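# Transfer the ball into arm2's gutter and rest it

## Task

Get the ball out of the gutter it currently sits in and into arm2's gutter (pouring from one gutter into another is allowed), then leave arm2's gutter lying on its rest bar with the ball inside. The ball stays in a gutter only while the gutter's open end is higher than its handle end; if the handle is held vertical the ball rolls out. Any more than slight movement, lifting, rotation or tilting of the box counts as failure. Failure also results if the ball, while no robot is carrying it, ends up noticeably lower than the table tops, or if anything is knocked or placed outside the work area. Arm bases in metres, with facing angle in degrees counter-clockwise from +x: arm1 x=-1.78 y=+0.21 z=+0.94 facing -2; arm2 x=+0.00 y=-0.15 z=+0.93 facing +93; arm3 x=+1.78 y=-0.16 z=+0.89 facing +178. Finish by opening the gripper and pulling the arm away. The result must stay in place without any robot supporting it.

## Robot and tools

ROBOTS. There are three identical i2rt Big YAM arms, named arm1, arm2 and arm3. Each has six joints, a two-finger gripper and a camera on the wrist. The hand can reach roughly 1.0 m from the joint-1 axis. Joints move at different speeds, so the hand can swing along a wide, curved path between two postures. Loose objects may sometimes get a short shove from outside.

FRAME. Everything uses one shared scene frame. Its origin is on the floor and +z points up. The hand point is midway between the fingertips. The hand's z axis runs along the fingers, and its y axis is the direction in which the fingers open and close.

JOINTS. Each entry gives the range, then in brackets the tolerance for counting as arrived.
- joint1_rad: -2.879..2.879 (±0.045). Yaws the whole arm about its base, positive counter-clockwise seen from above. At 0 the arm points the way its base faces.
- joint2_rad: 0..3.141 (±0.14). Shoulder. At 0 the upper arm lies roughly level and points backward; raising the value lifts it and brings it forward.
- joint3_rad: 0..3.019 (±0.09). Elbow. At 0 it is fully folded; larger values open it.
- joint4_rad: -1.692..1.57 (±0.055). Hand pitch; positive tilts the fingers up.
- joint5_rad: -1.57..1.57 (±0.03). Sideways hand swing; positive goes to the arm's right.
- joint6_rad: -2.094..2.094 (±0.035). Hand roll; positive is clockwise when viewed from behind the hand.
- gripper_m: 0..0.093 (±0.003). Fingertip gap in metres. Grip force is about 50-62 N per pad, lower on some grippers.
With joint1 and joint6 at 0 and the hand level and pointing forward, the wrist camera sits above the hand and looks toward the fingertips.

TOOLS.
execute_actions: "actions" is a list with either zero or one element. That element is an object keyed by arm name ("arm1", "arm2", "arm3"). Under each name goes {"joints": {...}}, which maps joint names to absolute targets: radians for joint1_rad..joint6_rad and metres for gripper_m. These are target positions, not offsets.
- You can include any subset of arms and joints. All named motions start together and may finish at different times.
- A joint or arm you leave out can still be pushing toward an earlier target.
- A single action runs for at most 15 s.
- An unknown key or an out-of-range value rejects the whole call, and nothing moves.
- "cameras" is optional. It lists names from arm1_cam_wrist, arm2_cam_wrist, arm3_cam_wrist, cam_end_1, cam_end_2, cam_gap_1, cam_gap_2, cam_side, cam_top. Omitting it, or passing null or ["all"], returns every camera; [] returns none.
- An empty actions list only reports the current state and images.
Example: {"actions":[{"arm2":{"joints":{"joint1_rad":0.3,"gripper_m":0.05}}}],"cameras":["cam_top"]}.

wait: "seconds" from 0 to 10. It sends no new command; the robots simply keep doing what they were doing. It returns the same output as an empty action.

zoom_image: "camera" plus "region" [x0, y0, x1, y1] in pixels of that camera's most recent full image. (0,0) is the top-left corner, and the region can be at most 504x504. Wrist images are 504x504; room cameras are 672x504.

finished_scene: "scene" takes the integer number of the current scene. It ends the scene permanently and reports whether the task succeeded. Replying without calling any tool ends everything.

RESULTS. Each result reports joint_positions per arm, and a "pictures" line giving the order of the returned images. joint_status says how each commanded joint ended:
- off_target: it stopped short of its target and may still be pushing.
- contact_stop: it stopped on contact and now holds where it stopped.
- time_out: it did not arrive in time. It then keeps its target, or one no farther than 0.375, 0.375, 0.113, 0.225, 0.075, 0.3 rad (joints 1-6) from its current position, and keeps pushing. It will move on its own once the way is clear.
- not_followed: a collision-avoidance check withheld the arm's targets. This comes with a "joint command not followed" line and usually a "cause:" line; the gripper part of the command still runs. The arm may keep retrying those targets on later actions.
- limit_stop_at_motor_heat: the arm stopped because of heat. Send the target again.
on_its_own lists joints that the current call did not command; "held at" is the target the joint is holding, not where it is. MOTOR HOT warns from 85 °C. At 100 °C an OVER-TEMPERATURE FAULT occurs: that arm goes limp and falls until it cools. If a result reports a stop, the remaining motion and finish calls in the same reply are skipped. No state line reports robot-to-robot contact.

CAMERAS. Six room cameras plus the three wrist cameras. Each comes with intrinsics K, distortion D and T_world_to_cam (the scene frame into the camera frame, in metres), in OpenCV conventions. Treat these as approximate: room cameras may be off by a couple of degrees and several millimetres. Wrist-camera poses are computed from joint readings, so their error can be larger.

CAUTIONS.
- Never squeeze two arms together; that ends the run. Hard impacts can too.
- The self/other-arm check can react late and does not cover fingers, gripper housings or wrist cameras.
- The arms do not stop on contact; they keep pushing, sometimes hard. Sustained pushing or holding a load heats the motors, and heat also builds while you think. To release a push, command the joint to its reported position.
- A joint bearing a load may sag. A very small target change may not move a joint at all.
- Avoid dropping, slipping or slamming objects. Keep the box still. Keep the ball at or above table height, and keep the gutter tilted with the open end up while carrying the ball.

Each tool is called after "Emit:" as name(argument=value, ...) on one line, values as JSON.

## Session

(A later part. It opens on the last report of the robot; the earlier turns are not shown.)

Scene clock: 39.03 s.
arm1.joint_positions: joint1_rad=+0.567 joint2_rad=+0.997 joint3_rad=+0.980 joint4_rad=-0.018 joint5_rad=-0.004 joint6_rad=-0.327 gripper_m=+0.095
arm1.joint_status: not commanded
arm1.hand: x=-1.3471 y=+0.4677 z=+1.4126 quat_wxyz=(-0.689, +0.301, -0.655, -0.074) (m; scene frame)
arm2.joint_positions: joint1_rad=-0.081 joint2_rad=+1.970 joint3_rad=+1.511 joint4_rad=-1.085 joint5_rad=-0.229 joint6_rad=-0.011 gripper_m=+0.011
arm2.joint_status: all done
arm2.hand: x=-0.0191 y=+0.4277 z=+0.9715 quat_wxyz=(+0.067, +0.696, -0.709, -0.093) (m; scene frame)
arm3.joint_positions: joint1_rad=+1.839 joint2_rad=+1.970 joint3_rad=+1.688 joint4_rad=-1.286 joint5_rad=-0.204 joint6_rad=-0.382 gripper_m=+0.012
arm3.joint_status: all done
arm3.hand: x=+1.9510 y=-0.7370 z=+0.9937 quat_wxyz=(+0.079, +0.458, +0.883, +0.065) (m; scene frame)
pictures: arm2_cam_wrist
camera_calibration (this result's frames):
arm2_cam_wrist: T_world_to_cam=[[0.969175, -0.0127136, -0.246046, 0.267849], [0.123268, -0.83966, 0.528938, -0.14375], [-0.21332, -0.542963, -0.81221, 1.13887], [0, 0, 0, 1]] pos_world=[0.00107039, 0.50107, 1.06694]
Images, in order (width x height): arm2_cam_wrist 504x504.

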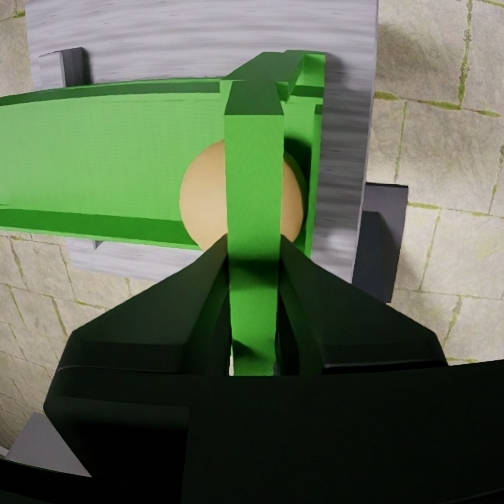

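Emit:
execute_actions(actions=[{"arm2":{"joints":{"gripper_m":0.07}},"arm3":{"joints":{"gripper_m":0.07}}}], cameras=[])

Emit:
execute_actions(actions=[{"arm2":{"joints":{"joint2_rad":1.4,"joint4_rad":-1.45}},"arm3":{"joints":{"joint2_rad":1.4,"joint4_rad":-1.6}}}], cameras=["arm2_cam_wrist","cam_end_2","cam_top"])

Scene clock: 39.83 s.
arm1.joint_positions: joint1_rad=+0.567 joint2_rad=+0.997 joint3_rad=+0.980 joint4_rad=-0.018 joint5_rad=-0.004 joint6_rad=-0.327 gripper_m=+0.095
arm1.joint_status: not commanded
arm1.hand: x=-1.3471 y=+0.4677 z=+1.4126 quat_wxyz=(-0.689, +0.301, -0.655, -0.074) (m; scene frame)
arm2.joint_positions: joint1_rad=-0.081 joint2_rad=+1.970 joint3_rad=+1.511 joint4_rad=-1.085 joint5_rad=-0.229 joint6_rad=-0.011 gripper_m=+0.070
arm2.joint_status: all done
arm2.hand: x=-0.0190 y=+0.4277 z=+0.9715 quat_wxyz=(+0.067, +0.696, -0.709, -0.093) (m; scene frame)
arm3.joint_positions: joint1_rad=+1.839 joint2_rad=+1.970 joint3_rad=+1.688 joint4_rad=-1.286 joint5_rad=-0.203 joint6_rad=-0.382 gripper_m=+0.070
arm3.joint_status: all done
arm3.hand: x=+1.9509 y=-0.7372 z=+0.9936 quat_wxyz=(+0.078, +0.458, +0.883, +0.065) (m; scene frame)
pictures: none
No camera images: the call's "cameras" was empty. Leave "cameras" out to get every camera's image.

Scene clock: 41.40 s.
arm1.joint_positions: joint1_rad=+0.567 joint2_rad=+0.997 joint3_rad=+0.980 joint4_rad=-0.018 joint5_rad=-0.004 joint6_rad=-0.327 gripper_m=+0.095
arm1.joint_status: not commanded
arm1.hand: x=-1.3471 y=+0.4677 z=+1.4126 quat_wxyz=(-0.689, +0.301, -0.655, -0.074) (m; scene frame)
arm2.joint_positions: joint1_rad=-0.081 joint2_rad=+1.404 joint3_rad=+1.509 joint4_rad=-1.443 joint5_rad=-0.229 joint6_rad=-0.011 gripper_m=+0.070
arm2.joint_status: all done
arm2.hand: x=-0.0233 y=+0.3074 z=+1.2487 quat_wxyz=(-0.007, +0.699, -0.696, -0.163) (m; scene frame)
arm3.joint_positions: joint1_rad=+1.839 joint2_rad=+1.400 joint3_rad=+1.677 joint4_rad=-1.588 joint5_rad=-0.203 joint6_rad=-0.382 gripper_m=+0.070
arm3.joint_status: all done
arm3.hand: x=+1.9172 y=-0.5954 z=+1.2745 quat_wxyz=(+0.161, +0.443, +0.882, -0.032) (m; scene frame)
pictures: arm2_cam_wrist, cam_end_2, cam_top
camera_calibration (this result's frames):
arm2_cam_wrist: T_world_to_cam=[[0.970937, 0.0371481, -0.236436, 0.31131], [0.120169, -0.929999, 0.347364, -0.13644], [-0.206981, -0.365681, -0.907434, 1.36233], [0, 0, 0, 1]] pos_world=[-0.00388963, 0.359725, 1.35722]
Images, in order (width x height): arm2_cam_wrist 504x504, cam_end_2 672x504, cam_top 672x504.

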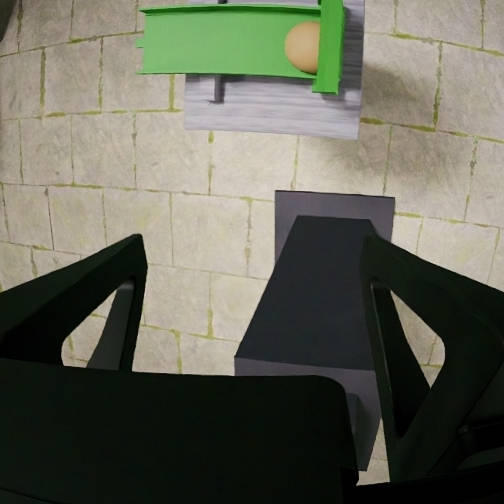

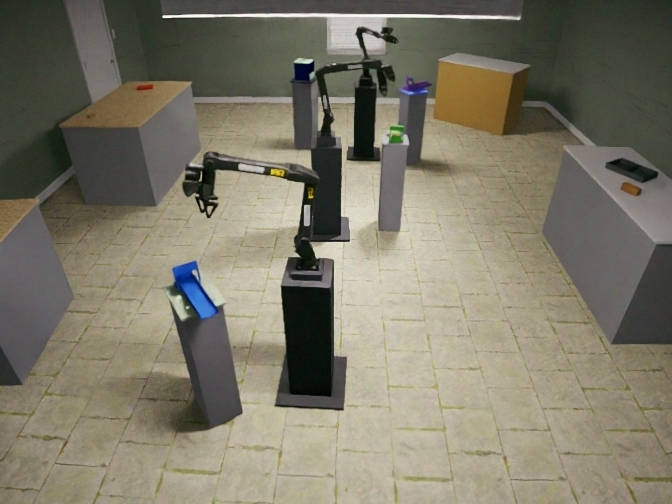

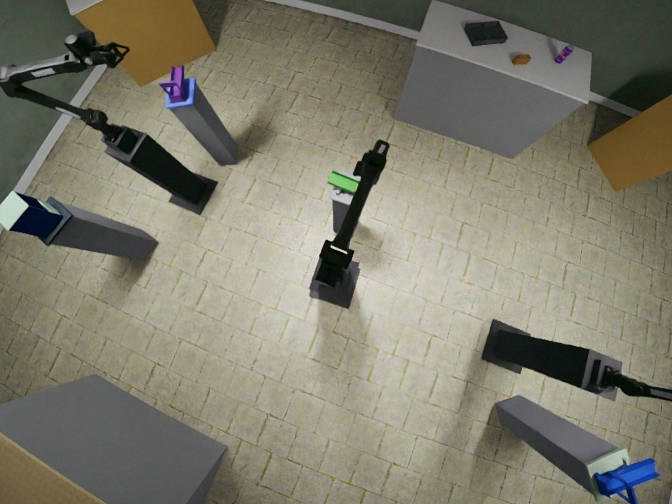

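Emit:
finished_scene(scene=1)

The scene is finished: the task was done.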